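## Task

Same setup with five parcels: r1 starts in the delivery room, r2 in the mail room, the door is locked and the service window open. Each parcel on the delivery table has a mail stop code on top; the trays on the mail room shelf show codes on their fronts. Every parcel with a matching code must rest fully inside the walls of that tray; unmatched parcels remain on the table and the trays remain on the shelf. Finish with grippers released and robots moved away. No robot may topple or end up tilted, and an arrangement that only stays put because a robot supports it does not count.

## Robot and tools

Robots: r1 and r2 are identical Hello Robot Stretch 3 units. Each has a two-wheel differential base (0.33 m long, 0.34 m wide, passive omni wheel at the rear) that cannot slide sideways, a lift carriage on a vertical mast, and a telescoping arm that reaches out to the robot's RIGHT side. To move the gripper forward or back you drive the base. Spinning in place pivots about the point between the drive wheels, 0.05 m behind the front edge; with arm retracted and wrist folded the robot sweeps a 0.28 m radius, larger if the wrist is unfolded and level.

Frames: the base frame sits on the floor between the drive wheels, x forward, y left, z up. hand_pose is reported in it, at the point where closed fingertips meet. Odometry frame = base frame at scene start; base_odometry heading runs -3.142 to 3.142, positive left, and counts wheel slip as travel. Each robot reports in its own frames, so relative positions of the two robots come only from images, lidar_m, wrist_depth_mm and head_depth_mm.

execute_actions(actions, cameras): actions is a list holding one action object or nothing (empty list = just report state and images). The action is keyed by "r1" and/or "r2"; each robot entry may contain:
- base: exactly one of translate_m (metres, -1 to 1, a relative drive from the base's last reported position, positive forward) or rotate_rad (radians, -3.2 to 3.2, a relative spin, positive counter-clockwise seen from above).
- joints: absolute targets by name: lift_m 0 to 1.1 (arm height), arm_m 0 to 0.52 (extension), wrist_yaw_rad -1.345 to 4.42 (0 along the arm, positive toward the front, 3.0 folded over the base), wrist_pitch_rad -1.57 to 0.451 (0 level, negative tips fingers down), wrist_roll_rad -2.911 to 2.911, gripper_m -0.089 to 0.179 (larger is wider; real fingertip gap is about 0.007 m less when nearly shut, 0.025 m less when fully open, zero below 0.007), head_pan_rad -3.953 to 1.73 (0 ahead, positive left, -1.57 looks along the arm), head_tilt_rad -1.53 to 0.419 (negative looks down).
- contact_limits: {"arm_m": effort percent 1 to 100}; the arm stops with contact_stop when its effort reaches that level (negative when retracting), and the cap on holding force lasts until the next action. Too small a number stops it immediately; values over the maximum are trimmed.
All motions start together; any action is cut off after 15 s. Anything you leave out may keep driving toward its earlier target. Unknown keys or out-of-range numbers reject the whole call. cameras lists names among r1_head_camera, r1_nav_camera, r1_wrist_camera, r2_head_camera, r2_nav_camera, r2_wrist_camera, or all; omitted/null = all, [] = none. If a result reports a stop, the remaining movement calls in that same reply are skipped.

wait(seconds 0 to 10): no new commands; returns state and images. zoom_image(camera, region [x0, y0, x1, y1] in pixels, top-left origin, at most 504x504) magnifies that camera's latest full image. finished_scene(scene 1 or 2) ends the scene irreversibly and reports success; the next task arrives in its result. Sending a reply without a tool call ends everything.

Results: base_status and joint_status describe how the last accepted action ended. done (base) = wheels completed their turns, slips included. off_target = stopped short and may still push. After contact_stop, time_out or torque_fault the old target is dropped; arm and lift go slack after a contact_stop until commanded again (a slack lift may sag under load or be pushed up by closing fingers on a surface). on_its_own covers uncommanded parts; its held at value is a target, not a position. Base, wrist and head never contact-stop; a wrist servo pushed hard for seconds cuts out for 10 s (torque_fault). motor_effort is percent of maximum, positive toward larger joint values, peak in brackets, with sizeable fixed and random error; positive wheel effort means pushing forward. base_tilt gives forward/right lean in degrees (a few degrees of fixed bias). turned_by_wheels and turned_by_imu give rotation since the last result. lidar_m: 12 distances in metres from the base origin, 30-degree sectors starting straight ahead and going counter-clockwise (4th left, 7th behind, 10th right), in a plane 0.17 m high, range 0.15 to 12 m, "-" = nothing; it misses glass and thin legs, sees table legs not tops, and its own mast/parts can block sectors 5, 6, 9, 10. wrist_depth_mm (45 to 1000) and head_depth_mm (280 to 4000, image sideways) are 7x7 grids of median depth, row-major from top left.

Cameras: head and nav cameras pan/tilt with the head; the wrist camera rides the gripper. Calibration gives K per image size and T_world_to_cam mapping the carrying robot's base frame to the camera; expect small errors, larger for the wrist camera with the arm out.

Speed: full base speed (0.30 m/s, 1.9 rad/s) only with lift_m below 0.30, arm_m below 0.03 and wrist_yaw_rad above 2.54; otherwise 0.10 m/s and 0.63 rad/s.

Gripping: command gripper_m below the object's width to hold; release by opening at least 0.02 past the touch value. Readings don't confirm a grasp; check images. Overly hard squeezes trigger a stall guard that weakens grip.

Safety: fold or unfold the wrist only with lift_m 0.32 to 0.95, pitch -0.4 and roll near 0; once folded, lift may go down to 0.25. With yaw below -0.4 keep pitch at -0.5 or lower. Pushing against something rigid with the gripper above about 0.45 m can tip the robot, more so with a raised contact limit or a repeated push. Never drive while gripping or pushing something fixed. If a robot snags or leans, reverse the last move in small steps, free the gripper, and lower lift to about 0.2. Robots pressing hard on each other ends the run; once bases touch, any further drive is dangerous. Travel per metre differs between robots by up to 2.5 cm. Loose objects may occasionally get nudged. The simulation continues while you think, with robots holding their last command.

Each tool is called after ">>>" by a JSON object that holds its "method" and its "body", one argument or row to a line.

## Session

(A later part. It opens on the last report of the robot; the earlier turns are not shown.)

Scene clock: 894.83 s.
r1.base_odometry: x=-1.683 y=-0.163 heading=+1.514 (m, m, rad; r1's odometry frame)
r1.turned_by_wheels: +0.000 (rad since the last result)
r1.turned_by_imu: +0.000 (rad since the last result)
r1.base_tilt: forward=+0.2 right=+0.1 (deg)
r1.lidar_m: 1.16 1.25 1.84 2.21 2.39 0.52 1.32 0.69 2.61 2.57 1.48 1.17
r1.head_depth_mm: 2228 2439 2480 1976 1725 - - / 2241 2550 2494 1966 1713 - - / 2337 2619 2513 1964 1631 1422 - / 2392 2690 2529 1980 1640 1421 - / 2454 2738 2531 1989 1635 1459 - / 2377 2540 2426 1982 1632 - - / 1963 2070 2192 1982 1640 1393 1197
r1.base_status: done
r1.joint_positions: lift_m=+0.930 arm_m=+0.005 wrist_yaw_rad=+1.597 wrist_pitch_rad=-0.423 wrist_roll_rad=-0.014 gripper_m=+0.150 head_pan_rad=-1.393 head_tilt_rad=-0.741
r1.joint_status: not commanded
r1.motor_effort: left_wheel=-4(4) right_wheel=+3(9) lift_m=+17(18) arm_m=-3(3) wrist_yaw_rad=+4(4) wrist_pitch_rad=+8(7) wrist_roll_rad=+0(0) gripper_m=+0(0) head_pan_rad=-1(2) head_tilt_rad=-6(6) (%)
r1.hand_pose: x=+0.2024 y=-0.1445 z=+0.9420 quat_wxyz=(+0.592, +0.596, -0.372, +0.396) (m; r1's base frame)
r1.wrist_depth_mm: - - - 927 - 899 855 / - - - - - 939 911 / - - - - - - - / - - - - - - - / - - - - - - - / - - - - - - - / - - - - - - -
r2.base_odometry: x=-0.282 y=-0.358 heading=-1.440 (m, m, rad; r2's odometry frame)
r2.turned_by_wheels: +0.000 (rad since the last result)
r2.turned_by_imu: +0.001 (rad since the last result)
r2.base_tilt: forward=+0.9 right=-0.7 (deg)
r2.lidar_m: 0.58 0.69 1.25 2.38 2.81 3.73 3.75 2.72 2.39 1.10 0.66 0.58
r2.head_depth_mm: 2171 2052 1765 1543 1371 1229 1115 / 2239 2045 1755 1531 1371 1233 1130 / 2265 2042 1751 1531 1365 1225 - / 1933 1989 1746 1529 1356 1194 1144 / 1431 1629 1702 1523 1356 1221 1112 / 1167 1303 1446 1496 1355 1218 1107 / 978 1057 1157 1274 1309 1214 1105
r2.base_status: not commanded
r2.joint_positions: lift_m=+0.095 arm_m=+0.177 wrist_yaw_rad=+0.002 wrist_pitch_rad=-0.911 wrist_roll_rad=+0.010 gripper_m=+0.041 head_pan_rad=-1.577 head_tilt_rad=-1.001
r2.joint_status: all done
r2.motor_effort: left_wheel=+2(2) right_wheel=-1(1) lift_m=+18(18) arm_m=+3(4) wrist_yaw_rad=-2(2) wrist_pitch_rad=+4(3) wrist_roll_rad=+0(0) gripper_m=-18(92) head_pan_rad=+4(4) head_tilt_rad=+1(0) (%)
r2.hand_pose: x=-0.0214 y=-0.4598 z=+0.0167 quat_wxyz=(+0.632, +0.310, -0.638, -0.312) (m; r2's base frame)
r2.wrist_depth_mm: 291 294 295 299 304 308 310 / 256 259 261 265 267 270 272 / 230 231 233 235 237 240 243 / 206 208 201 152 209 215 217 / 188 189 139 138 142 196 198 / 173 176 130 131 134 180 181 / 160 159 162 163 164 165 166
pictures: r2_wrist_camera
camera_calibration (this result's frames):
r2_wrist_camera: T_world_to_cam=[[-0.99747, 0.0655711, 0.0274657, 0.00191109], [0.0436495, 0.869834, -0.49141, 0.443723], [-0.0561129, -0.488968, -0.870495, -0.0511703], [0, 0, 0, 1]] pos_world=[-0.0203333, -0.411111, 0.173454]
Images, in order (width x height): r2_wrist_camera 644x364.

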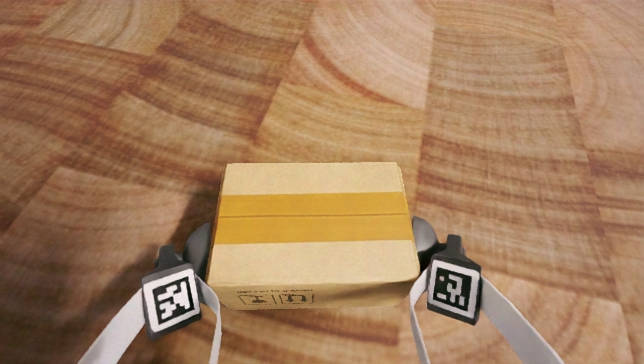

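>>> {"method": "execute_actions", "body": {
  "actions": [
    {"r2":{"joints":{"lift_m":0.335,"arm_m":0.0,"wrist_pitch_rad":-0.4}}}
  ],
  "cameras": ["r2_wrist_camera"]
}}

>>> {"method": "execute_actions", "body": {
  "actions": [
    {"r2":{"joints":{"wrist_yaw_rad":2.8,"head_pan_rad":0.0,"head_tilt_rad":-0.3}}}
  ],
  "cameras": ["r2_wrist_camera"]
}}

>>> {"method": "execute_actions", "body": {
  "actions": [
    {"r2":{"joints":{"lift_m":0.285}}}
  ],
  "cameras": ["r2_wrist_camera"]
}}

>>> {"method": "execute_actions", "body": {
  "actions": [
    {"r2":{"base":{"rotate_rad":2.785}}}
  ],
  "cameras": ["r2_wrist_camera","r2_head_camera"]
}}

Scene clock: 910.70 s.
r1.base_odometry: x=-1.683 y=-0.163 heading=+1.514 (m, m, rad; r1's odometry frame)
r1.turned_by_wheels: +0.000 (rad since the last result)
r1.turned_by_imu: -0.001 (rad since the last result)
r1.base_tilt: forward=+0.3 right=+0.1 (deg)
r1.lidar_m: 1.16 1.25 1.85 2.22 2.39 0.52 1.31 0.69 2.60 2.57 1.48 1.17
r1.head_depth_mm: 2216 2465 2495 1964 1722 - - / 2304 2521 2478 1987 1730 - - / 2314 2614 2507 1978 1626 1419 - / 2379 2652 2493 1973 1642 1415 - / 2436 2760 2513 1970 1634 1457 - / 2370 2496 2429 1986 1642 - - / 1964 2080 2191 1977 1648 1397 1198
r1.base_status: not commanded
r1.joint_positions: lift_m=+0.930 arm_m=+0.005 wrist_yaw_rad=+1.597 wrist_pitch_rad=-0.423 wrist_roll_rad=-0.014 gripper_m=+0.150 head_pan_rad=-1.393 head_tilt_rad=-0.741
r1.joint_status: not commanded
r1.motor_effort: left_wheel=-4(4) right_wheel=+3(3) lift_m=+17(18) arm_m=-2(3) wrist_yaw_rad=+4(3) wrist_pitch_rad=+8(7) wrist_roll_rad=+0(0) gripper_m=+0(0) head_pan_rad=-2(3) head_tilt_rad=-6(5) (%)
r1.hand_pose: x=+0.2024 y=-0.1445 z=+0.9420 quat_wxyz=(+0.592, +0.596, -0.372, +0.396) (m; r1's base frame)
r1.wrist_depth_mm: - - - 952 - 904 849 / - - - - - 945 932 / - - - - - - - / - - - - - - - / - - - - - - - / - - - - - - - / - - - - - - -
r2.base_odometry: x=-0.282 y=-0.358 heading=-1.440 (m, m, rad; r2's odometry frame)
r2.turned_by_wheels: +0.000 (rad since the last result)
r2.turned_by_imu: +0.001 (rad since the last result)
r2.base_tilt: forward=+0.9 right=-0.6 (deg)
r2.lidar_m: 0.58 0.69 1.25 2.38 2.82 3.74 3.76 2.71 2.39 1.11 0.66 0.58
r2.head_depth_mm: 2170 2061 1762 1538 1374 1229 1116 / 2227 2054 1755 1541 1366 1230 1133 / 2249 2039 1741 1532 1365 1223 - / 1932 2001 1742 1524 1363 1223 - / 1440 1629 1710 1524 1355 1218 1107 / 1174 1302 1457 1493 1355 1224 1110 / 977 1060 1158 1275 1309 1213 1107
r2.base_status: not commanded
r2.joint_positions: lift_m=+0.335 arm_m=+0.000 wrist_yaw_rad=+0.002 wrist_pitch_rad=-0.430 wrist_roll_rad=+0.010 gripper_m=+0.041 head_pan_rad=-1.577 head_tilt_rad=-1.001
r2.joint_status: all done
r2.motor_effort: left_wheel=+2(2) right_wheel=-1(1) lift_m=+24(26) arm_m=-4(5) wrist_yaw_rad=-1(2) wrist_pitch_rad=+10(11) wrist_roll_rad=+1(1) gripper_m=-18(18) head_pan_rad=+5(5) head_tilt_rad=+0(1) (%)
r2.hand_pose: x=-0.0212 y=-0.3680 z=+0.3447 quat_wxyz=(+0.688, +0.151, -0.694, -0.152) (m; r2's base frame)
r2.wrist_depth_mm: 488 647 963 - - - - / 495 655 - - - - - / 511 681 - - - - - / 516 685 814 153 859 909 897 / 530 661 139 138 142 712 723 / 523 602 130 131 133 591 587 / 500 484 498 504 506 502 506
pictures: r2_wrist_camera
camera_calibration (this result's frames):
r2_wrist_camera: T_world_to_cam=[[-0.997505, 0.070286, -0.00659726, 0.000569566], [0.0438962, 0.544349, -0.837709, 0.524654], [-0.055288, -0.835909, -0.546077, 0.0397325], [0, 0, 0, 1]] pos_world=[-0.0202654, -0.252422, 0.461208]
Images, in order (width x height): r2_wrist_camera 644x364.

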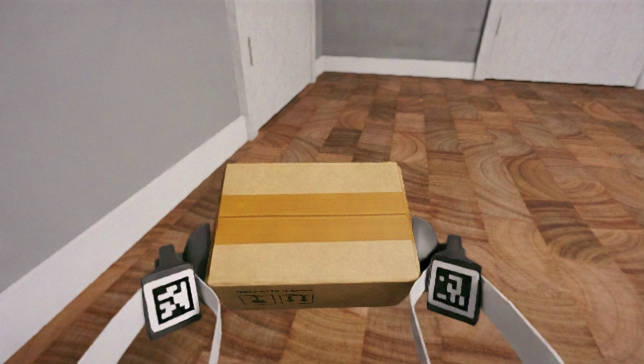

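Scene clock: 913.10 s.
r1.base_odometry: x=-1.683 y=-0.163 heading=+1.514 (m, m, rad; r1's odometry frame)
r1.turned_by_wheels: +0.000 (rad since the last result)
r1.turned_by_imu: +0.000 (rad since the last result)
r1.base_tilt: forward=+0.3 right=+0.0 (deg)
r1.lidar_m: 1.16 1.25 1.85 2.22 2.39 0.52 1.31 0.69 2.60 2.57 1.48 1.17
r1.head_depth_mm: 2207 2458 2505 1960 1707 - - / 2254 2530 2507 1974 1727 - - / 2312 2626 2492 1977 1641 1427 - / 2366 2664 2540 1984 1637 1422 - / 2446 2750 2518 1983 1641 1449 - / 2363 2542 2432 1969 1632 - - / 1981 2071 2178 1984 1637 1398 1194
r1.base_status: not commanded
r1.joint_positions: lift_m=+0.930 arm_m=+0.005 wrist_yaw_rad=+1.597 wrist_pitch_rad=-0.423 wrist_roll_rad=-0.014 gripper_m=+0.150 head_pan_rad=-1.393 head_tilt_rad=-0.741
r1.joint_status: not commanded
r1.motor_effort: left_wheel=-3(3) right_wheel=+3(3) lift_m=+17(18) arm_m=-3(3) wrist_yaw_rad=+3(3) wrist_pitch_rad=+7(7) wrist_roll_rad=+0(0) gripper_m=+0(0) head_pan_rad=-2(2) head_tilt_rad=-6(5) (%)
r1.hand_pose: x=+0.2024 y=-0.1445 z=+0.9420 quat_wxyz=(+0.592, +0.596, -0.372, +0.396) (m; r1's base frame)
r1.wrist_depth_mm: - - - 954 - 914 852 / - - - - - 956 913 / - - - - - - - / - - - - - - - / - - - - - - - / - - - - - - - / - - - - - - -
r2.base_odometry: x=-0.282 y=-0.358 heading=-1.440 (m, m, rad; r2's odometry frame)
r2.turned_by_wheels: +0.000 (rad since the last result)
r2.turned_by_imu: +0.001 (rad since the last result)
r2.base_tilt: forward=+0.9 right=-0.6 (deg)
r2.lidar_m: 0.58 0.69 1.24 2.38 2.82 3.74 3.75 2.72 2.38 1.10 0.66 0.58
r2.head_depth_mm: - - - 2748 2844 649 507 / - - - 3632 2841 648 507 / - - - - 2683 646 522 / 531 561 595 633 678 624 538 / 499 523 551 581 614 650 697 / 518 544 572 605 640 679 724 / 533 560 590 624 662 704 753
r2.base_status: not commanded
r2.joint_positions: lift_m=+0.335 arm_m=+0.000 wrist_yaw_rad=+2.797 wrist_pitch_rad=-0.430 wrist_roll_rad=+0.010 gripper_m=+0.041 head_pan_rad=-0.007 head_tilt_rad=-0.310
r2.joint_status: all done
r2.motor_effort: left_wheel=+2(2) right_wheel=-1(1) lift_m=+24(24) arm_m=-4(4) wrist_yaw_rad=+3(5) wrist_pitch_rad=+9(10) wrist_roll_rad=+0(0) gripper_m=-18(18) head_pan_rad=+5(51) head_tilt_rad=+5(36) (%)
r2.hand_pose: x=+0.0541 y=+0.0646 z=+0.3448 quat_wxyz=(+0.268, +0.709, +0.029, +0.651) (m; r2's base frame)
r2.wrist_depth_mm: - - - - - 815 569 / - - - - - 840 577 / - - - - - 819 588 / - 905 816 152 852 816 599 / - 715 139 138 142 714 583 / - - 130 131 133 590 556 / 499 - 520 505 499 508 503
pictures: r2_wrist_camera
camera_calibration (this result's frames):
r2_wrist_camera: T_world_to_cam=[[0.914422, -0.404708, -0.0066224, -0.0274883], [-0.225935, -0.49678, -0.837952, 0.367842], [0.335836, 0.767738, -0.545704, 0.280745], [0, 0, 0, 1]] pos_world=[0.01396, -0.0439268, 0.461256]
Images, in order (width x height): r2_wrist_camera 644x364.

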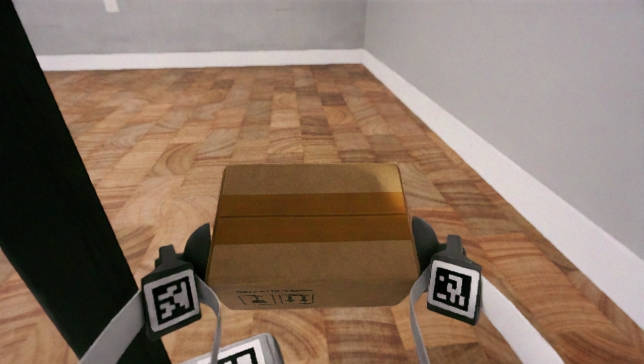

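Scene clock: 914.37 s.
r1.base_odometry: x=-1.683 y=-0.163 heading=+1.514 (m, m, rad; r1's odometry frame)
r1.turned_by_wheels: +0.000 (rad since the last result)
r1.turned_by_imu: +0.000 (rad since the last result)
r1.base_tilt: forward=+0.3 right=+0.1 (deg)
r1.lidar_m: 1.16 1.25 1.85 2.21 2.39 0.52 1.31 0.69 2.61 2.57 1.48 1.17
r1.head_depth_mm: 2230 2470 2491 1977 1725 - - / 2264 2557 2511 1963 1712 - - / 2331 2601 2518 1986 1634 1421 - / 2391 2712 2524 1963 1634 1420 - / 2431 2773 2534 1976 1640 1454 - / 2374 2524 2435 1983 1639 - - / 1969 2075 2200 1994 1651 1395 1196
r1.base_status: not commanded
r1.joint_positions: lift_m=+0.930 arm_m=+0.005 wrist_yaw_rad=+1.597 wrist_pitch_rad=-0.423 wrist_roll_rad=-0.014 gripper_m=+0.150 head_pan_rad=-1.393 head_tilt_rad=-0.741
r1.joint_status: not commanded
r1.motor_effort: left_wheel=-3(4) right_wheel=+3(3) lift_m=+18(17) arm_m=-3(3) wrist_yaw_rad=+4(4) wrist_pitch_rad=+8(7) wrist_roll_rad=+0(0) gripper_m=+0(1) head_pan_rad=-2(2) head_tilt_rad=-6(5) (%)
r1.hand_pose: x=+0.2024 y=-0.1445 z=+0.9420 quat_wxyz=(+0.592, +0.596, -0.372, +0.396) (m; r1's base frame)
r1.wrist_depth_mm: - - - 981 - 886 872 / - - - - - 968 906 / - - - - - - - / - - - - - - - / - - - - - - - / - - - - - - - / - - - - - - -
r2.base_odometry: x=-0.282 y=-0.358 heading=-1.440 (m, m, rad; r2's odometry frame)
r2.turned_by_wheels: +0.000 (rad since the last result)
r2.turned_by_imu: +0.000 (rad since the last result)
r2.base_tilt: forward=+1.0 right=-0.7 (deg)
r2.lidar_m: 0.58 0.69 1.25 2.39 2.81 3.73 3.74 2.72 2.39 1.10 0.66 0.58
r2.head_depth_mm: - - - 2739 2875 649 506 / - - - 3604 2837 650 507 / - - - - 2688 647 522 / 531 562 594 633 676 626 538 / 499 524 552 580 615 649 697 / 518 544 573 605 640 680 726 / 532 560 590 622 662 705 752
r2.base_status: not commanded
r2.joint_positions: lift_m=+0.285 arm_m=+0.000 wrist_yaw_rad=+2.797 wrist_pitch_rad=-0.430 wrist_roll_rad=+0.010 gripper_m=+0.041 head_pan_rad=-0.007 head_tilt_rad=-0.310
r2.joint_status: all done
r2.motor_effort: left_wheel=+2(2) right_wheel=-1(1) lift_m=+18(22) arm_m=-3(3) wrist_yaw_rad=+3(3) wrist_pitch_rad=+9(9) wrist_roll_rad=+0(1) gripper_m=-18(18) head_pan_rad=+4(5) head_tilt_rad=+4(5) (%)
r2.hand_pose: x=+0.0540 y=+0.0646 z=+0.2952 quat_wxyz=(+0.268, +0.709, +0.029, +0.651) (m; r2's base frame)
r2.wrist_depth_mm: - - - - - 819 577 / - - - - - 825 566 / - - - - - 831 586 / - 813 749 153 768 766 593 / - 648 138 138 142 639 575 / - - 129 131 133 528 524 / 452 - - 448 446 451 448
pictures: r2_wrist_camera
camera_calibration (this result's frames):
r2_wrist_camera: T_world_to_cam=[[0.914501, -0.40453, -0.00663085, -0.0277859], [-0.225804, -0.496727, -0.838018, 0.326289], [0.33571, 0.767866, -0.545602, 0.253632], [0, 0, 0, 1]] pos_world=[0.0139409, -0.0439186, 0.411634]
Images, in order (width x height): r2_wrist_camera 644x364.

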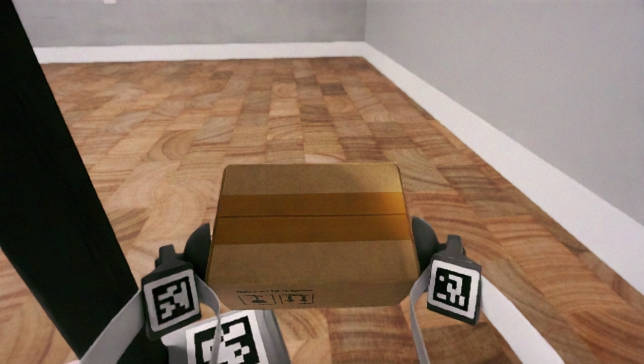

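Scene clock: 917.33 s.
r1.base_odometry: x=-1.683 y=-0.163 heading=+1.514 (m, m, rad; r1's odometry frame)
r1.turned_by_wheels: +0.000 (rad since the last result)
r1.turned_by_imu: +0.000 (rad since the last result)
r1.base_tilt: forward=+0.2 right=+0.0 (deg)
r1.lidar_m: 1.15 1.25 1.85 2.21 2.39 0.52 1.32 0.69 2.60 2.57 1.48 1.17
r1.head_depth_mm: 2218 2440 2512 1985 1712 - - / 2281 2538 2530 1974 1721 - - / 2325 2579 2511 1976 1636 1421 - / 2377 2671 2489 1982 1634 1413 - / 2442 2748 2523 1969 1638 1456 - / 2356 2526 2435 1994 1640 - - / 1974 2082 2192 1981 1642 1394 1193
r1.base_status: not commanded
r1.joint_positions: lift_m=+0.930 arm_m=+0.005 wrist_yaw_rad=+1.597 wrist_pitch_rad=-0.423 wrist_roll_rad=-0.014 gripper_m=+0.150 head_pan_rad=-1.393 head_tilt_rad=-0.741
r1.joint_status: not commanded
r1.motor_effort: left_wheel=-4(4) right_wheel=+3(3) lift_m=+18(17) arm_m=-2(3) wrist_yaw_rad=+3(4) wrist_pitch_rad=+7(7) wrist_roll_rad=+0(0) gripper_m=+0(0) head_pan_rad=-2(2) head_tilt_rad=-5(5) (%)
r1.hand_pose: x=+0.2024 y=-0.1445 z=+0.9420 quat_wxyz=(+0.592, +0.596, -0.372, +0.396) (m; r1's base frame)
r1.wrist_depth_mm: - - - 965 - 870 867 / - - - - - 949 933 / - - - - - - - / - - - - - - - / - - - - - - - / - - - - - - - / - - - - - - -
r2.base_odometry: x=-0.282 y=-0.358 heading=+1.344 (m, m, rad; r2's odometry frame)
r2.turned_by_wheels: +2.785 (rad since the last result)
r2.turned_by_imu: +2.754 (rad since the last result)
r2.base_tilt: forward=+0.8 right=-0.7 (deg)
r2.lidar_m: 3.74 3.72 2.53 2.39 0.91 0.62 0.58 0.59 0.77 1.75 2.42 3.12
r2.head_depth_mm: 3366 3466 3709 3895 2864 2077 1617 / 3320 3445 3671 3834 2831 2071 1614 / 3253 3449 3593 3787 2838 2059 1606 / 3251 3385 3559 3737 2822 2044 1599 / 3185 3350 3536 3727 2837 2045 1602 / 3216 3352 3465 3651 2812 2043 1599 / 3175 3307 3455 3619 2809 2038 1591
r2.base_status: done
r2.joint_positions: lift_m=+0.285 arm_m=+0.000 wrist_yaw_rad=+2.797 wrist_pitch_rad=-0.430 wrist_roll_rad=+0.010 gripper_m=+0.041 head_pan_rad=-0.007 head_tilt_rad=-0.309
r2.joint_status: not commanded
r2.motor_effort: left_wheel=-3(9) right_wheel=+2(7) lift_m=+18(18) arm_m=-4(4) wrist_yaw_rad=+2(4) wrist_pitch_rad=+9(9) wrist_roll_rad=+1(0) gripper_m=-18(17) head_pan_rad=+4(4) head_tilt_rad=+4(4) (%)
r2.hand_pose: x=+0.0540 y=+0.0646 z=+0.2952 quat_wxyz=(+0.267, +0.709, +0.029, +0.651) (m; r2's base frame)
r2.wrist_depth_mm: - - - - - - - / - - - - - - - / - - - - - - - / - 823 741 152 762 801 811 / - 635 139 138 142 649 638 / - - 130 131 133 524 522 / 455 - - 447 447 445 446
pictures: r2_head_camera (sideways: a quarter turn clockwise sets it upright), r2_wrist_camera
camera_calibration (this result's frames):
r2_head_camera: T_world_to_cam=[[-0.29473, -0.0326415, -0.955023, 1.26772], [0.0127756, 0.999192, -0.0380939, 0.0515422], [0.955495, -0.0234284, -0.294075, 0.334493], [0, 0, 0, 1]] pos_world=[0.0533694, -0.00228369, 1.31103]
r2_wrist_camera: T_world_to_cam=[[0.914576, -0.40436, -0.00662556, -0.027773], [-0.225708, -0.496771, -0.838018, 0.326271], [0.33557, 0.767927, -0.545602, 0.253659], [0, 0, 0, 1]] pos_world=[0.013922, -0.0439401, 0.411634]
Images, in order (width x height): r2_head_camera 896x504, r2_wrist_camera 644x364.

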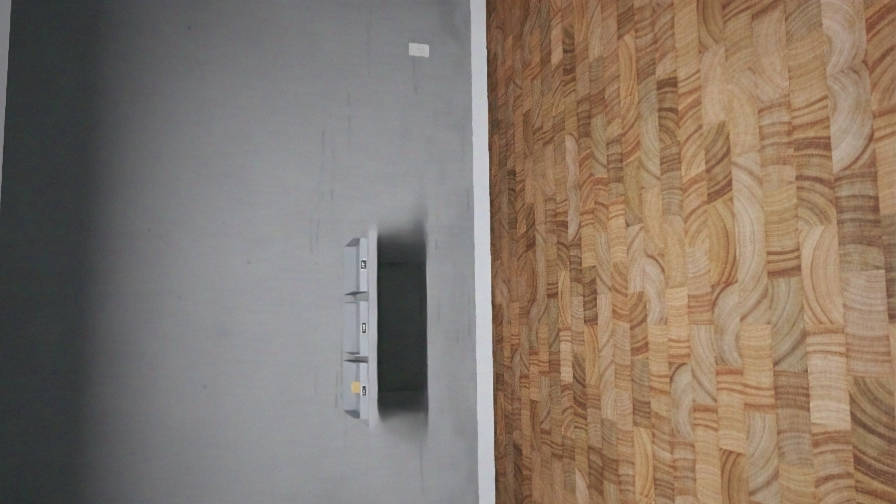

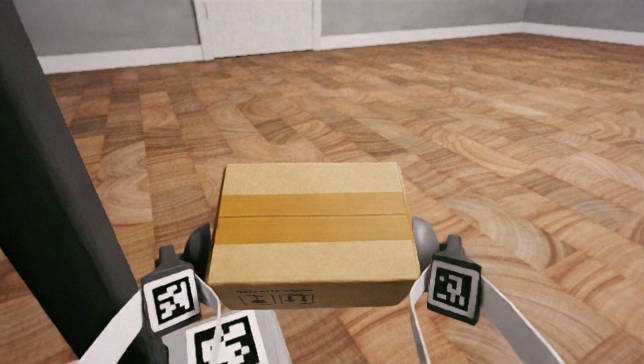

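>>> {"method": "execute_actions", "body": {
  "actions": [
    {"r2":{"base":{"translate_m":1.0}}}
  ],
  "cameras": []
}}

>>> {"method": "execute_actions", "body": {
  "actions": [
    {"r2":{"base":{"translate_m":1.0},"joints":{"head_tilt_rad":-0.5}}}
  ],
  "cameras": ["r2_head_camera"]
}}

Scene clock: 933.07 s.
r1.base_odometry: x=-1.683 y=-0.163 heading=+1.514 (m, m, rad; r1's odometry frame)
r1.turned_by_wheels: +0.000 (rad since the last result)
r1.turned_by_imu: -0.001 (rad since the last result)
r1.base_tilt: forward=+0.3 right=+0.1 (deg)
r1.lidar_m: 1.15 1.25 1.84 2.21 2.40 0.52 1.32 0.69 2.60 2.57 1.48 1.17
r1.head_depth_mm: 2216 2463 2515 1972 1716 - - / 2276 2546 2504 1981 1713 - - / 2322 2588 2496 1992 1627 1427 - / 2394 2661 2527 1975 1635 1420 - / 2442 2755 2517 1982 1628 1452 - / 2360 2517 2435 1988 1639 - - / 1961 2060 2197 1979 1643 1396 1194
r1.base_status: not commanded
r1.joint_positions: lift_m=+0.930 arm_m=+0.005 wrist_yaw_rad=+1.597 wrist_pitch_rad=-0.423 wrist_roll_rad=-0.014 gripper_m=+0.150 head_pan_rad=-1.393 head_tilt_rad=-0.741
r1.joint_status: not commanded
r1.motor_effort: left_wheel=-4(4) right_wheel=+3(3) lift_m=+17(17) arm_m=-3(3) wrist_yaw_rad=+3(4) wrist_pitch_rad=+7(7) wrist_roll_rad=+0(0) gripper_m=+0(0) head_pan_rad=-2(2) head_tilt_rad=-5(5) (%)
r1.hand_pose: x=+0.2024 y=-0.1445 z=+0.9420 quat_wxyz=(+0.592, +0.596, -0.372, +0.396) (m; r1's base frame)
r1.wrist_depth_mm: - - - 957 - 880 864 / - - - - - 964 937 / - - - - - - - / - - - - - - - / - - - - - - - / - - - - - - - / - - - - - - -
r2.base_odometry: x=-0.057 y=+0.616 heading=+1.344 (m, m, rad; r2's odometry frame)
r2.turned_by_wheels: +0.000 (rad since the last result)
r2.turned_by_imu: +0.002 (rad since the last result)
r2.base_tilt: forward=+0.9 right=-0.6 (deg)
r2.lidar_m: 2.75 2.80 2.63 2.45 2.41 1.68 1.58 1.60 2.08 2.30 2.34 2.93
r2.head_depth_mm: 2447 2584 2704 2867 2857 2068 1611 / 2440 2541 2685 2849 2833 2062 1616 / 2395 2519 2654 2800 2835 2055 1613 / 2400 2494 2632 2750 2871 2051 1594 / 2372 2479 2579 2715 2818 2053 1600 / 2349 2447 2565 2706 2798 2058 1600 / 2328 2427 2539 2676 2761 2030 1594
r2.base_status: done
r2.joint_positions: lift_m=+0.285 arm_m=+0.000 wrist_yaw_rad=+2.798 wrist_pitch_rad=-0.430 wrist_roll_rad=+0.010 gripper_m=+0.041 head_pan_rad=-0.007 head_tilt_rad=-0.309
r2.joint_status: not commanded
r2.motor_effort: left_wheel=-3(8) right_wheel=+2(6) lift_m=+19(18) arm_m=-4(4) wrist_yaw_rad=+2(3) wrist_pitch_rad=+10(9) wrist_roll_rad=+0(1) gripper_m=-18(17) head_pan_rad=+4(5) head_tilt_rad=+4(3) (%)
r2.hand_pose: x=+0.0539 y=+0.0646 z=+0.2952 quat_wxyz=(+0.267, +0.709, +0.029, +0.652) (m; r2's base frame)
r2.wrist_depth_mm: - - - - - - - / - - - - - - - / - - - - - - - / - 811 736 153 776 824 803 / - 642 138 138 142 637 635 / - - 130 132 133 527 525 / 451 - - 451 445 450 444
pictures: none
No camera images: the call's "cameras" was empty. Leave "cameras" out to get every camera's image.

Scene clock: 938.07 s.
r1.base_odometry: x=-1.683 y=-0.163 heading=+1.514 (m, m, rad; r1's odometry frame)
r1.turned_by_wheels: +0.000 (rad since the last result)
r1.turned_by_imu: -0.001 (rad since the last result)
r1.base_tilt: forward=+0.3 right=+0.1 (deg)
r1.lidar_m: 1.15 1.25 1.85 2.21 2.39 0.52 1.32 0.69 2.60 2.57 1.48 1.18
r1.head_depth_mm: 2222 2442 2497 1974 1718 - - / 2272 2534 2496 1964 1725 - - / 2305 2531 2499 1977 1645 1426 - / 2372 2662 2522 1989 1639 1421 - / 2455 2795 2532 1977 1644 1452 - / 2376 2518 2416 1989 1639 - - / 1977 2058 2174 1987 1640 1410 1198
r1.base_status: not commanded
r1.joint_positions: lift_m=+0.930 arm_m=+0.005 wrist_yaw_rad=+1.597 wrist_pitch_rad=-0.423 wrist_roll_rad=-0.014 gripper_m=+0.150 head_pan_rad=-1.393 head_tilt_rad=-0.741
r1.joint_status: not commanded
r1.motor_effort: left_wheel=-4(4) right_wheel=+3(3) lift_m=+17(17) arm_m=-3(3) wrist_yaw_rad=+3(4) wrist_pitch_rad=+8(7) wrist_roll_rad=+0(0) gripper_m=+0(0) head_pan_rad=-2(2) head_tilt_rad=-6(5) (%)
r1.hand_pose: x=+0.2024 y=-0.1445 z=+0.9420 quat_wxyz=(+0.592, +0.596, -0.372, +0.396) (m; r1's base frame)
r1.wrist_depth_mm: - - - 960 - 883 847 / - - - - - 959 914 / - - - - - - - / - - - - - - - / - - - - - - - / - - - - - - - / - - - - - - -
r2.base_odometry: x=+0.168 y=+1.591 heading=+1.344 (m, m, rad; r2's odometry frame)
r2.turned_by_wheels: +0.000 (rad since the last result)
r2.turned_by_imu: +0.001 (rad since the last result)
r2.base_tilt: forward=+0.9 right=-0.7 (deg)
r2.lidar_m: 1.75 1.79 2.31 2.55 2.60 2.73 2.57 2.62 2.36 2.22 2.26 1.86
r2.head_depth_mm: 1523 1636 1778 1956 2068 1658 1372 / 1500 1624 1766 1921 2034 1665 1367 / 1490 1604 1730 1910 2021 1657 1363 / 1484 1600 1663 1878 2010 1655 1369 / 1459 1578 1654 1867 2003 1651 1366 / 1452 1570 1639 1841 1966 1639 1363 / 1438 1546 1619 1830 1942 1642 1357
r2.base_status: done
r2.joint_positions: lift_m=+0.285 arm_m=+0.000 wrist_yaw_rad=+2.798 wrist_pitch_rad=-0.430 wrist_roll_rad=+0.010 gripper_m=+0.041 head_pan_rad=-0.007 head_tilt_rad=-0.495
r2.joint_status: all done
r2.motor_effort: left_wheel=-3(7) right_wheel=+2(6) lift_m=+18(18) arm_m=-4(4) wrist_yaw_rad=+2(2) wrist_pitch_rad=+9(9) wrist_roll_rad=+0(0) gripper_m=-18(18) head_pan_rad=+4(5) head_tilt_rad=-4(20) (%)
r2.hand_pose: x=+0.0539 y=+0.0646 z=+0.2952 quat_wxyz=(+0.267, +0.709, +0.029, +0.652) (m; r2's base frame)
r2.wrist_depth_mm: - - - - - - - / - - - - - - - / - - - - - - - / - 808 747 153 771 808 821 / - 648 139 138 142 640 636 / - - 130 131 133 527 524 / 451 - - 450 445 448 445
pictures: r2_head_camera (sideways: a quarter turn clockwise sets it upright)
camera_calibration (this result's frames):
r2_head_camera: T_world_to_cam=[[-0.465613, -0.0314863, -0.884428, 1.17663], [0.00561278, 0.999242, -0.0385286, 0.0521426], [0.884971, -0.0229035, -0.465083, 0.557465], [0, 0, 0, 1]] pos_world=[0.0542217, -0.00228741, 1.30192]
Images, in order (width x height): r2_head_camera 896x504.

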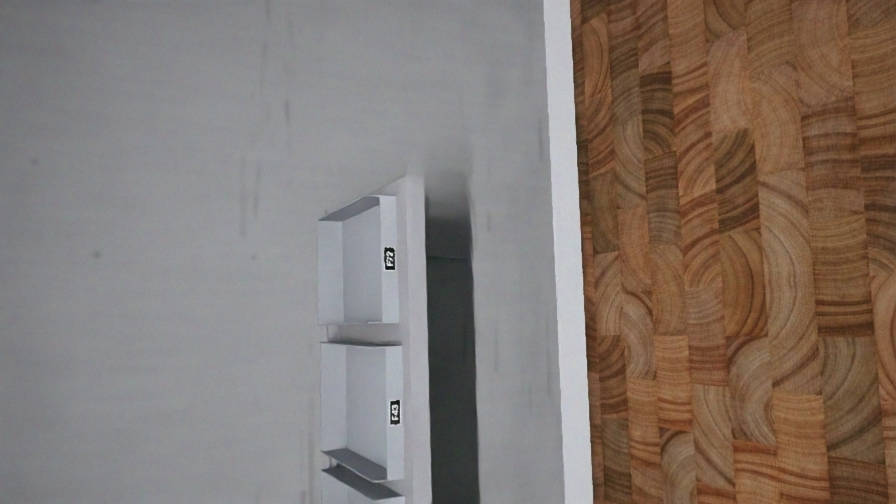

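>>> {"method": "execute_actions", "body": {
  "actions": [
    {"r2":{"base":{"translate_m":0.45}}}
  ],
  "cameras": []
}}

>>> {"method": "execute_actions", "body": {
  "actions": [
    {"r2":{"base":{"translate_m":0.2},"joints":{"lift_m":0.5,"head_tilt_rad":-0.7}}}
  ],
  "cameras": []
}}

>>> {"method": "execute_actions", "body": {
  "actions": [
    {"r2":{"base":{"translate_m":0.2},"joints":{"lift_m":0.76,"wrist_yaw_rad":0.0}}}
  ],
  "cameras": ["r2_head_camera","r2_wrist_camera"]
}}

Scene clock: 948.30 s.
r1.base_odometry: x=-1.683 y=-0.163 heading=+1.514 (m, m, rad; r1's odometry frame)
r1.turned_by_wheels: +0.000 (rad since the last result)
r1.turned_by_imu: -0.001 (rad since the last result)
r1.base_tilt: forward=+0.3 right=+0.1 (deg)
r1.lidar_m: 1.16 1.25 1.85 2.21 2.39 0.52 1.31 0.69 2.60 2.57 1.48 1.17
r1.head_depth_mm: 2200 2472 2490 1976 1719 - - / 2263 2515 2506 1971 1720 - - / 2332 2577 2506 1977 1620 1422 - / 2383 2683 2507 1976 1638 1427 - / 2442 2719 2523 1974 1630 1452 - / 2367 2511 2432 1989 1635 - - / 1979 2071 2195 1988 1636 1395 1199
r1.base_status: not commanded
r1.joint_positions: lift_m=+0.930 arm_m=+0.005 wrist_yaw_rad=+1.597 wrist_pitch_rad=-0.423 wrist_roll_rad=-0.014 gripper_m=+0.150 head_pan_rad=-1.393 head_tilt_rad=-0.741
r1.joint_status: not commanded
r1.motor_effort: left_wheel=-4(4) right_wheel=+3(3) lift_m=+17(18) arm_m=-3(3) wrist_yaw_rad=+4(3) wrist_pitch_rad=+7(8) wrist_roll_rad=+0(0) gripper_m=+0(1) head_pan_rad=-2(1) head_tilt_rad=-5(6) (%)
r1.hand_pose: x=+0.2024 y=-0.1445 z=+0.9420 quat_wxyz=(+0.592, +0.596, -0.372, +0.396) (m; r1's base frame)
r1.wrist_depth_mm: - - - 968 - 896 881 / - - - - - 966 907 / - - - - - - - / - - - - - - - / - - - - - - - / - - - - - - - / - - - - - - -
r2.base_odometry: x=+0.269 y=+2.029 heading=+1.344 (m, m, rad; r2's odometry frame)
r2.turned_by_wheels: +0.000 (rad since the last result)
r2.turned_by_imu: +0.001 (rad since the last result)
r2.base_tilt: forward=+0.9 right=-0.6 (deg)
r2.lidar_m: 1.30 1.33 1.72 2.59 2.64 3.22 3.02 3.07 2.33 2.19 2.02 1.39
r2.head_depth_mm: 1118 1209 1318 1440 1594 1665 1373 / 1111 1202 1304 1432 1582 1661 1364 / 1100 1187 1285 1278 1552 1645 1370 / 1089 1178 1276 1183 1538 1635 1371 / 1081 1164 1260 1175 1517 1603 1363 / 1073 1151 1248 1171 1503 1599 1358 / 1058 1142 1239 1168 1482 1588 1352
r2.base_status: done
r2.joint_positions: lift_m=+0.285 arm_m=+0.000 wrist_yaw_rad=+2.798 wrist_pitch_rad=-0.430 wrist_roll_rad=+0.010 gripper_m=+0.041 head_pan_rad=-0.007 head_tilt_rad=-0.495
r2.joint_status: not commanded
r2.motor_effort: left_wheel=-3(7) right_wheel=+2(6) lift_m=+19(18) arm_m=-4(4) wrist_yaw_rad=+3(2) wrist_pitch_rad=+9(9) wrist_roll_rad=+0(0) gripper_m=-18(17) head_pan_rad=+4(4) head_tilt_rad=-3(5) (%)
r2.hand_pose: x=+0.0539 y=+0.0646 z=+0.2952 quat_wxyz=(+0.267, +0.709, +0.029, +0.652) (m; r2's base frame)
r2.wrist_depth_mm: - - - - - - - / - - - - - - - / - - - - - - - / - 819 735 153 766 808 814 / - 638 139 138 142 634 630 / - - 130 131 133 526 521 / 447 - - 449 447 447 448
pictures: none
No camera images: the call's "cameras" was empty. Leave "cameras" out to get every camera's image.

Scene clock: 951.67 s.
r1.base_odometry: x=-1.683 y=-0.163 heading=+1.514 (m, m, rad; r1's odometry frame)
r1.turned_by_wheels: +0.000 (rad since the last result)
r1.turned_by_imu: +0.000 (rad since the last result)
r1.base_tilt: forward=+0.3 right=+0.1 (deg)
r1.lidar_m: 1.16 1.25 1.85 2.21 2.39 0.52 1.32 0.69 2.60 2.57 1.48 1.17
r1.head_depth_mm: 2243 2463 2504 1963 1718 - - / 2259 2523 2488 1978 1714 - - / 2328 2618 2500 1983 1637 1427 - / 2366 2692 2517 1987 1642 1429 - / 2456 2775 2544 1979 1638 1454 - / 2366 2544 2443 1985 1630 - - / 1968 2061 2176 1989 1637 1402 1198
r1.base_status: not commanded
r1.joint_positions: lift_m=+0.930 arm_m=+0.005 wrist_yaw_rad=+1.597 wrist_pitch_rad=-0.423 wrist_roll_rad=-0.014 gripper_m=+0.150 head_pan_rad=-1.393 head_tilt_rad=-0.741
r1.joint_status: not commanded
r1.motor_effort: left_wheel=-3(3) right_wheel=+3(3) lift_m=+18(17) arm_m=-3(3) wrist_yaw_rad=+4(3) wrist_pitch_rad=+8(7) wrist_roll_rad=+0(0) gripper_m=+0(0) head_pan_rad=-2(3) head_tilt_rad=-4(5) (%)
r1.hand_pose: x=+0.2024 y=-0.1445 z=+0.9420 quat_wxyz=(+0.592, +0.596, -0.372, +0.396) (m; r1's base frame)
r1.wrist_depth_mm: - - - 965 - 913 870 / - - - - - 941 907 / - - - - - - - / - - - - - - - / - - - - - - - / - - - - - - - / - - - - - - -
r2.base_odometry: x=+0.314 y=+2.224 heading=+1.344 (m, m, rad; r2's odometry frame)
r2.turned_by_wheels: +0.000 (rad since the last result)
r2.turned_by_imu: +0.001 (rad since the last result)
r2.base_tilt: forward=+1.0 right=-0.6 (deg)
r2.lidar_m: 1.11 1.13 1.46 2.60 2.65 3.40 3.22 3.29 2.30 2.17 1.71 1.18
r2.head_depth_mm: 955 1070 1204 1384 1582 1421 1227 / 948 1054 1191 1311 1560 1413 1220 / 939 1047 1111 832 1558 1413 1223 / 929 1031 1076 825 1554 1411 1216 / 922 1029 1062 824 1529 1411 1212 / 913 1014 1051 846 1506 1404 1214 / 907 1005 1045 839 1493 1400 1208
r2.base_status: done
r2.joint_positions: lift_m=+0.500 arm_m=+0.000 wrist_yaw_rad=+2.798 wrist_pitch_rad=-0.430 wrist_roll_rad=+0.010 gripper_m=+0.041 head_pan_rad=-0.007 head_tilt_rad=-0.692
r2.joint_status: all done
r2.motor_effort: left_wheel=-3(8) right_wheel=+2(7) lift_m=+24(24) arm_m=-4(4) wrist_yaw_rad=+3(1) wrist_pitch_rad=+9(9) wrist_roll_rad=+0(0) gripper_m=-18(18) head_pan_rad=+4(4) head_tilt_rad=-3(19) (%)
r2.hand_pose: x=+0.0539 y=+0.0646 z=+0.5098 quat_wxyz=(+0.267, +0.709, +0.029, +0.652) (m; r2's base frame)
r2.wrist_depth_mm: - - - - - - 869 / - - - - - - 879 / - - - - - - 923 / - - - 153 - - 973 / - 981 138 138 142 961 932 / - - 130 131 133 795 798 / 682 - 684 689 683 677 676
pictures: none
No camera images: the call's "cameras" was empty. Leave "cameras" out to get every camera's image.

Scene clock: 955.10 s.
r1.base_odometry: x=-1.683 y=-0.163 heading=+1.514 (m, m, rad; r1's odometry frame)
r1.turned_by_wheels: +0.000 (rad since the last result)
r1.turned_by_imu: +0.000 (rad since the last result)
r1.base_tilt: forward=+0.3 right=+0.0 (deg)
r1.lidar_m: 1.16 1.25 1.84 2.21 2.39 0.52 1.32 0.69 2.61 2.57 1.48 1.17
r1.head_depth_mm: 2198 2468 2525 1971 1717 - - / 2261 2553 2509 1967 1717 - - / 2344 2596 2517 1976 1633 1430 - / 2388 2676 2503 1984 1639 1424 - / 2446 2758 2514 1970 1638 1453 - / 2363 2544 2435 1967 1636 - - / 1979 2060 2163 1985 1632 1402 1197
r1.base_status: not commanded
r1.joint_positions: lift_m=+0.930 arm_m=+0.005 wrist_yaw_rad=+1.597 wrist_pitch_rad=-0.423 wrist_roll_rad=-0.014 gripper_m=+0.150 head_pan_rad=-1.393 head_tilt_rad=-0.741
r1.joint_status: not commanded
r1.motor_effort: left_wheel=-4(4) right_wheel=+3(3) lift_m=+17(17) arm_m=-3(3) wrist_yaw_rad=+4(4) wrist_pitch_rad=+7(7) wrist_roll_rad=+0(0) gripper_m=+0(0) head_pan_rad=-2(2) head_tilt_rad=-5(5) (%)
r1.hand_pose: x=+0.2024 y=-0.1445 z=+0.9420 quat_wxyz=(+0.592, +0.596, -0.372, +0.396) (m; r1's base frame)
r1.wrist_depth_mm: - - - 969 - 901 854 / - - - - - 993 902 / - - - - - - - / - - - - - - - / - - - - - - - / - - - - - - - / - - - - - - -
r2.base_odometry: x=+0.359 y=+2.419 heading=+1.344 (m, m, rad; r2's odometry frame)
r2.turned_by_wheels: +0.000 (rad since the last result)
r2.turned_by_imu: +0.001 (rad since the last result)
r2.base_tilt: forward=+0.9 right=-0.8 (deg)
r2.lidar_m: 0.91 0.93 1.20 2.62 2.66 3.42 3.41 3.34 2.30 2.15 1.41 0.97
r2.head_depth_mm: 777 866 979 1123 1319 1415 1224 / 770 857 968 1088 677 1391 1221 / 762 848 937 836 674 1380 1221 / 756 840 925 849 673 1381 1221 / 749 832 915 845 669 1375 1213 / 743 823 912 829 669 1346 1212 / 738 815 900 839 650 1342 1212
r2.base_status: done
r2.joint_positions: lift_m=+0.760 arm_m=+0.000 wrist_yaw_rad=+0.003 wrist_pitch_rad=-0.430 wrist_roll_rad=+0.010 gripper_m=+0.041 head_pan_rad=-0.007 head_tilt_rad=-0.692
r2.joint_status: all done
r2.motor_effort: left_wheel=-3(4) right_wheel=+2(4) lift_m=+25(24) arm_m=-4(4) wrist_yaw_rad=-3(5) wrist_pitch_rad=+9(9) wrist_roll_rad=+0(0) gripper_m=-18(18) head_pan_rad=+5(4) head_tilt_rad=-4(4) (%)
r2.hand_pose: x=-0.0209 y=-0.3681 z=+0.7698 quat_wxyz=(+0.688, +0.151, -0.694, -0.151) (m; r2's base frame)
r2.wrist_depth_mm: - - - - - - - / - - - - - - - / - - - - - - - / - - - 153 - - - / - - 139 138 142 - - / - - 130 131 133 - - / 956 921 962 967 961 980 948
pictures: r2_head_camera (sideways: a quarter turn clockwise sets it upright), r2_wrist_camera
camera_calibration (this result's frames):
r2_head_camera: T_world_to_cam=[[-0.629873, -0.0303934, -0.776104, 1.03639], [-0.00196032, 0.999293, -0.0375429, 0.0508958], [0.776696, -0.0221258, -0.629487, 0.772021], [0, 0, 0, 1]] pos_world=[0.0532702, -0.00227863, 1.29224]
r2_wrist_camera: T_world_to_cam=[[-0.997589, 0.0690754, -0.00663541, 0.00322945], [0.0432346, 0.543893, -0.83804, 0.88088], [-0.054279, -0.836307, -0.545568, 0.271323], [0, 0, 0, 1]] pos_world=[-0.0201357, -0.252418, 0.88626]
Images, in order (width x height): r2_head_camera 896x504, r2_wrist_camera 644x364.

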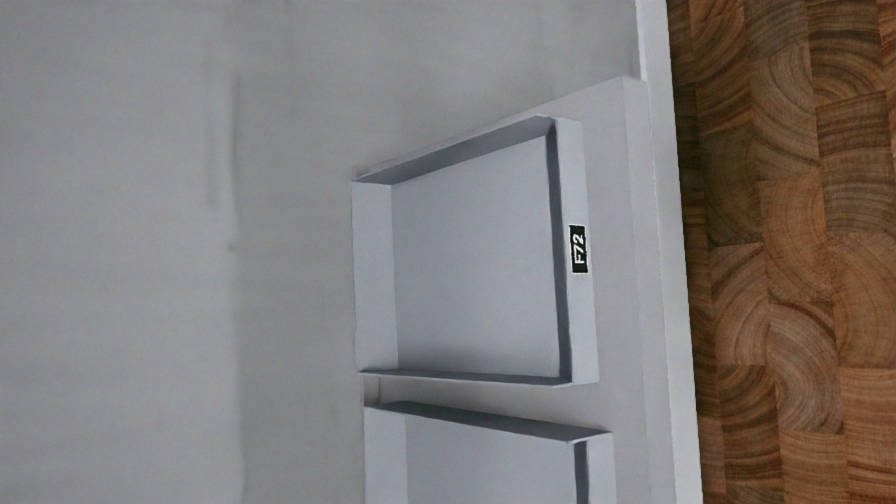

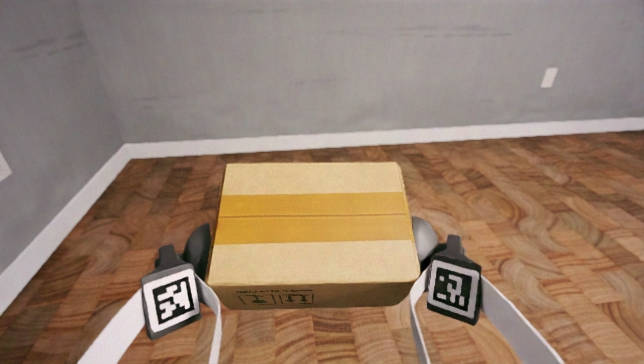

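>>> {"method": "execute_actions", "body": {
  "actions": []
}}

Scene clock: 961.53 s.
r1.base_odometry: x=-1.683 y=-0.163 heading=+1.514 (m, m, rad; r1's odometry frame)
r1.turned_by_wheels: +0.000 (rad since the last result)
r1.turned_by_imu: +0.000 (rad since the last result)
r1.base_tilt: forward=+0.3 right=+0.1 (deg)
r1.lidar_m: 1.16 1.25 1.84 2.21 2.39 0.52 1.32 0.69 2.60 2.57 1.48 1.17
r1.head_depth_mm: 2224 2469 2482 1974 1727 - - / 2250 2551 2488 1991 1720 - - / 2313 2619 2523 1957 1631 1421 - / 2386 2683 2528 1995 1629 1418 - / 2447 2758 2502 1972 1625 1460 - / 2379 2524 2427 1999 1639 - - / 1968 2080 2183 1984 1649 1404 1197
r1.base_status: not commanded
r1.joint_positions: lift_m=+0.930 arm_m=+0.005 wrist_yaw_rad=+1.597 wrist_pitch_rad=-0.423 wrist_roll_rad=-0.014 gripper_m=+0.150 head_pan_rad=-1.393 head_tilt_rad=-0.741
r1.joint_status: not commanded
r1.motor_effort: left_wheel=-4(4) right_wheel=+3(3) lift_m=+17(17) arm_m=-3(3) wrist_yaw_rad=+3(4) wrist_pitch_rad=+7(7) wrist_roll_rad=+0(0) gripper_m=+0(0) head_pan_rad=-2(2) head_tilt_rad=-5(5) (%)
r1.hand_pose: x=+0.2024 y=-0.1445 z=+0.9420 quat_wxyz=(+0.592, +0.596, -0.372, +0.396) (m; r1's base frame)
r1.wrist_depth_mm: - - - 934 - 907 849 / - - - - - 957 944 / - - - - - - - / - - - - - - - / - - - - - - - / - - - - - - - / - - - - - - -
r2.base_odometry: x=+0.359 y=+2.419 heading=+1.344 (m, m, rad; r2's odometry frame)
r2.turned_by_wheels: +0.000 (rad since the last result)
r2.turned_by_imu: +0.001 (rad since the last result)
r2.base_tilt: forward=+0.7 right=-0.7 (deg)
r2.lidar_m: 0.91 0.93 1.20 2.62 2.67 3.44 3.41 3.36 2.29 2.15 1.41 0.96
r2.head_depth_mm: 775 865 978 1124 1322 1418 1226 / 769 857 968 1091 676 1388 1221 / 761 848 934 834 675 1382 1224 / 756 841 923 851 672 1377 1216 / 750 833 912 846 668 1377 1213 / 743 823 909 831 670 1345 1213 / 736 815 900 841 650 1341 1214
r2.base_status: done
r2.joint_positions: lift_m=+0.760 arm_m=+0.000 wrist_yaw_rad=+0.003 wrist_pitch_rad=-0.430 wrist_roll_rad=+0.010 gripper_m=+0.041 head_pan_rad=-0.007 head_tilt_rad=-0.692
r2.joint_status: all done
r2.motor_effort: left_wheel=-3(4) right_wheel=+1(4) lift_m=+24(24) arm_m=-4(4) wrist_yaw_rad=-2(5) wrist_pitch_rad=+9(9) wrist_roll_rad=+0(0) gripper_m=-18(18) head_pan_rad=+4(4) head_tilt_rad=-4(4) (%)
r2.hand_pose: x=-0.0209 y=-0.3681 z=+0.7698 quat_wxyz=(+0.688, +0.151, -0.694, -0.151) (m; r2's base frame)
r2.wrist_depth_mm: - - - - - - - / - - - - - - - / - - - - - - - / - - - 153 - - - / - - 138 138 142 - - / - - 130 131 133 - - / 958 924 971 961 964 949 961
pictures: r1_head_camera (sideways: a quarter turn clockwise sets it upright), r1_nav_camera (sideways: a quarter turn counterclockwise sets it upright), r1_wrist_camera, r2_head_camera (sideways: a quarter turn clockwise sets it upright), r2_nav_camera (sideways: a quarter turn counterclockwise sets it upright), r2_wrist_camera
camera_calibration (this result's frames):
r1_head_camera: T_world_to_cam=[[-0.0859875, 0.65737, -0.748646, 1.0006], [0.989519, 0.14385, 0.0126582, -0.0174915], [0.116014, -0.739711, -0.662849, 0.816693], [0, 0, 0, 1]] pos_world=[0.00859912, -0.0511296, 1.29066]
r1_nav_camera: T_world_to_cam=[[0.146058, -0.648363, 0.74719, -0.931555], [-0.976425, -0.215829, 0.00358554, 0.0541], [0.15894, -0.730098, -0.664601, 0.821544], [0, 0, 0, 1]] pos_world=[0.0583089, 0.00749875, 1.24185]
r1_wrist_camera: T_world_to_cam=[[0.054814, -0.9961, 0.0691352, -0.22935], [-0.540969, -0.0878229, -0.836445, 0.923381], [0.839255, 0.0084489, -0.543673, 0.508405], [0, 0, 0, 1]] pos_world=[0.0854101, -0.151657, 1.06462]
r2_head_camera: T_world_to_cam=[[-0.629873, -0.0303937, -0.776103, 1.03639], [-0.00196081, 0.999293, -0.0375429, 0.0508958], [0.776696, -0.0221255, -0.629487, 0.772021], [0, 0, 0, 1]] pos_world=[0.0532702, -0.00227861, 1.29224]
r2_nav_camera: T_world_to_cam=[[0.654567, -0.0253567, 0.755579, -0.941141], [-0.0188397, -0.999674, -0.0172274, 0.068016], [0.755769, -0.00295839, -0.654831, 0.799156], [0, 0, 0, 1]] pos_world=[0.0133433, 0.0464938, 1.23559]
r2_wrist_camera: T_world_to_cam=[[-0.997589, 0.0690751, -0.00663506, 0.00322909], [0.0432341, 0.543893, -0.83804, 0.88088], [-0.0542789, -0.836307, -0.545568, 0.271323], [0, 0, 0, 1]] pos_world=[-0.0201356, -0.252418, 0.88626]
Images, in order (width x height): r1_head_camera 896x504, r1_nav_camera 672x504, r1_wrist_camera 644x364, r2_head_camera 896x504, r2_nav_camera 672x504, r2_wrist_camera 644x364.

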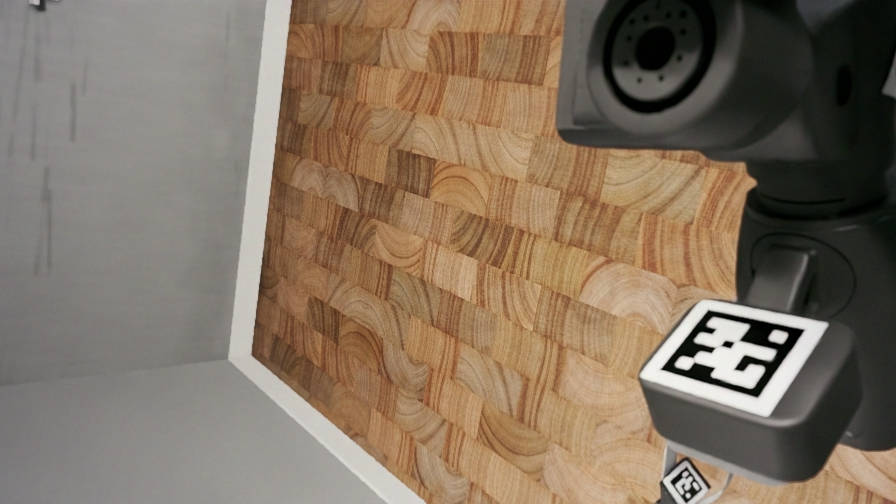

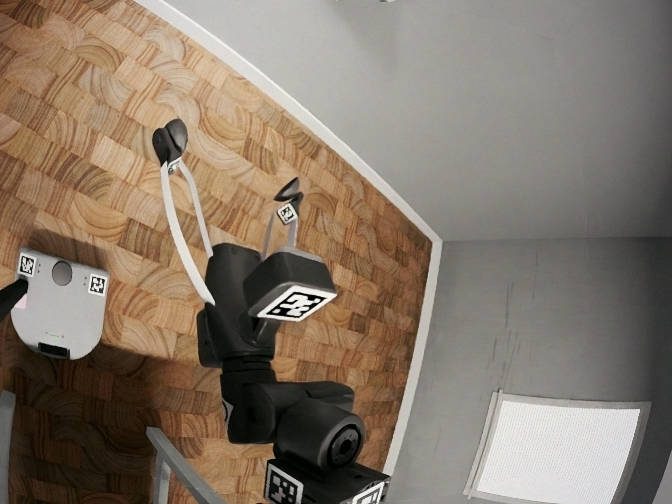

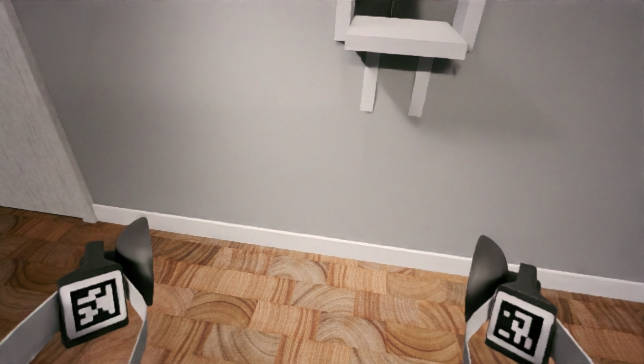

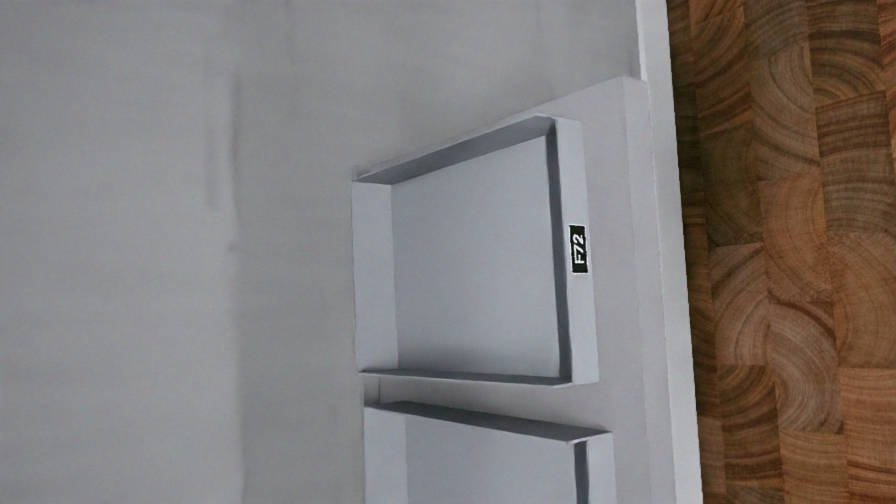

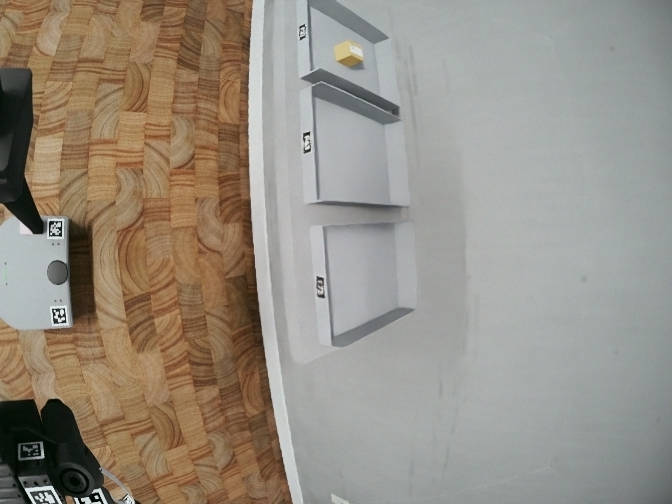

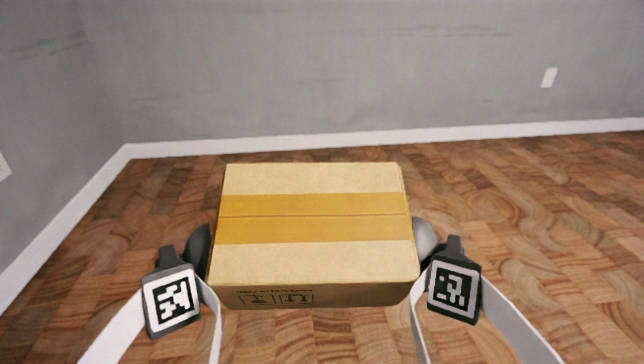

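>>> {"method": "execute_actions", "body": {
  "actions": [
    {"r2": {"base": {"rotate_rad": 1.677}, "joints": {"lift_m": 1.0, "wrist_pitch_rad": -0.9, "head_pan_rad": -1.57, "head_tilt_rad": -0.8}}}
  ],
  "cameras": ["r2_head_camera", "r2_wrist_camera"]
}}

Scene clock: 968.33 s.
r1.base_odometry: x=-1.683 y=-0.163 heading=+1.514 (m, m, rad; r1's odometry frame)
r1.turned_by_wheels: +0.000 (rad since the last result)
r1.turned_by_imu: -0.001 (rad since the last result)
r1.base_tilt: forward=+0.3 right=+0.1 (deg)
r1.lidar_m: 1.16 1.25 1.85 2.22 2.40 0.52 1.31 0.69 2.61 2.58 1.48 1.18
r1.head_depth_mm: 2214 2457 2504 1972 1711 - - / 2297 2509 2511 1971 1723 - - / 2313 2602 2494 1971 1635 1423 - / 2366 2659 2519 1992 1650 1427 - / 2478 2774 2503 1985 1633 1458 - / 2355 2520 2432 1979 1636 - - / 1959 2063 2183 1997 1633 1399 1191
r1.base_status: not commanded
r1.joint_positions: lift_m=+0.930 arm_m=+0.005 wrist_yaw_rad=+1.597 wrist_pitch_rad=-0.423 wrist_roll_rad=-0.014 gripper_m=+0.150 head_pan_rad=-1.393 head_tilt_rad=-0.741
r1.joint_status: not commanded
r1.motor_effort: left_wheel=-4(4) right_wheel=+2(3) lift_m=+17(17) arm_m=-3(3) wrist_yaw_rad=+4(3) wrist_pitch_rad=+7(7) wrist_roll_rad=+0(0) gripper_m=+0(0) head_pan_rad=-2(2) head_tilt_rad=-5(5) (%)
r1.hand_pose: x=+0.2024 y=-0.1445 z=+0.9420 quat_wxyz=(+0.592, +0.596, -0.372, +0.396) (m; r1's base frame)
r1.wrist_depth_mm: - - - 954 - 888 843 / - - - - - 969 929 / - - - - - - - / - - - - - - - / - - - - - - - / - - - - - - - / - - - - - - -
r2.base_odometry: x=+0.359 y=+2.419 heading=+3.021 (m, m, rad; r2's odometry frame)
r2.turned_by_wheels: +1.677 (rad since the last result)
r2.turned_by_imu: +1.665 (rad since the last result)
r2.base_tilt: forward=+0.9 right=-0.6 (deg)
r2.lidar_m: 2.62 2.74 3.54 3.41 2.99 2.22 2.15 1.27 0.94 0.91 0.95 1.31
r2.head_depth_mm: 771 860 959 - - - 1138 / 773 871 940 - - - 1135 / 774 875 914 - - - 1114 / 774 875 905 773 408 1303 1149 / 778 879 899 730 668 1326 1165 / 778 881 895 748 1429 1332 1171 / 780 880 890 744 1427 1322 1166
r2.base_status: done
r2.joint_positions: lift_m=+1.000 arm_m=+0.000 wrist_yaw_rad=+0.002 wrist_pitch_rad=-0.911 wrist_roll_rad=+0.010 gripper_m=+0.041 head_pan_rad=-1.563 head_tilt_rad=-0.790
r2.joint_status: all done
r2.motor_effort: left_wheel=-3(7) right_wheel=+2(5) lift_m=+24(24) arm_m=-4(4) wrist_yaw_rad=-3(3) wrist_pitch_rad=+4(11) wrist_roll_rad=+0(0) gripper_m=-18(18) head_pan_rad=-5(51) head_tilt_rad=-6(16) (%)
r2.hand_pose: x=-0.0213 y=-0.2832 z=+0.9212 quat_wxyz=(+0.632, +0.310, -0.637, -0.312) (m; r2's base frame)
r2.wrist_depth_mm: 478 525 511 536 524 733 758 / 445 463 455 468 458 870 891 / 391 398 400 403 411 - - / 401 403 383 153 402 - - / - - 139 138 141 - - / - - 130 131 133 - - / 972 970 967 999 999 998 -
pictures: r2_head_camera (sideways: a quarter turn clockwise sets it upright), r2_wrist_camera
camera_calibration (this result's frames):
r2_head_camera: T_world_to_cam=[[-0.0401464, 0.702489, -0.710561, 0.947372], [0.99913, 0.0201762, -0.0365034, 0.0434311], [-0.0113069, -0.711409, -0.702688, 0.872041], [0, 0, 0, 1]] pos_world=[0.00450036, -0.046017, 1.28752]
r2_wrist_camera: T_world_to_cam=[[-0.997514, 0.064878, 0.0275084, -0.0346584], [0.0430505, 0.870096, -0.490999, 0.734271], [-0.05579, -0.488595, -0.870725, 0.822912], [0, 0, 0, 1]] pos_world=[-0.0202727, -0.234567, 1.07801]
Images, in order (width x height): r2_head_camera 896x504, r2_wrist_camera 644x364.

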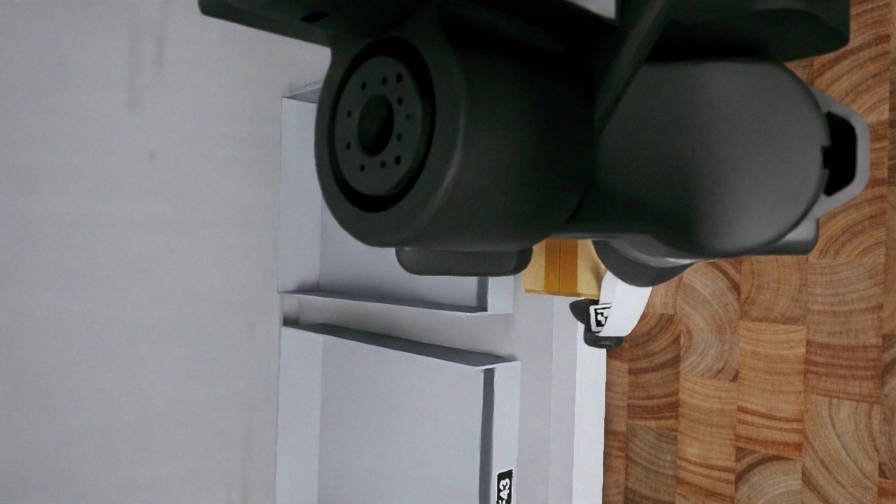

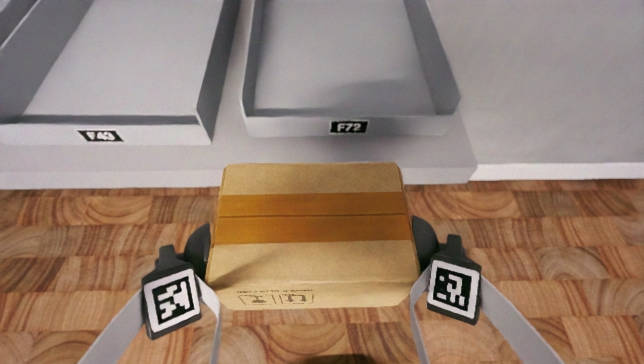

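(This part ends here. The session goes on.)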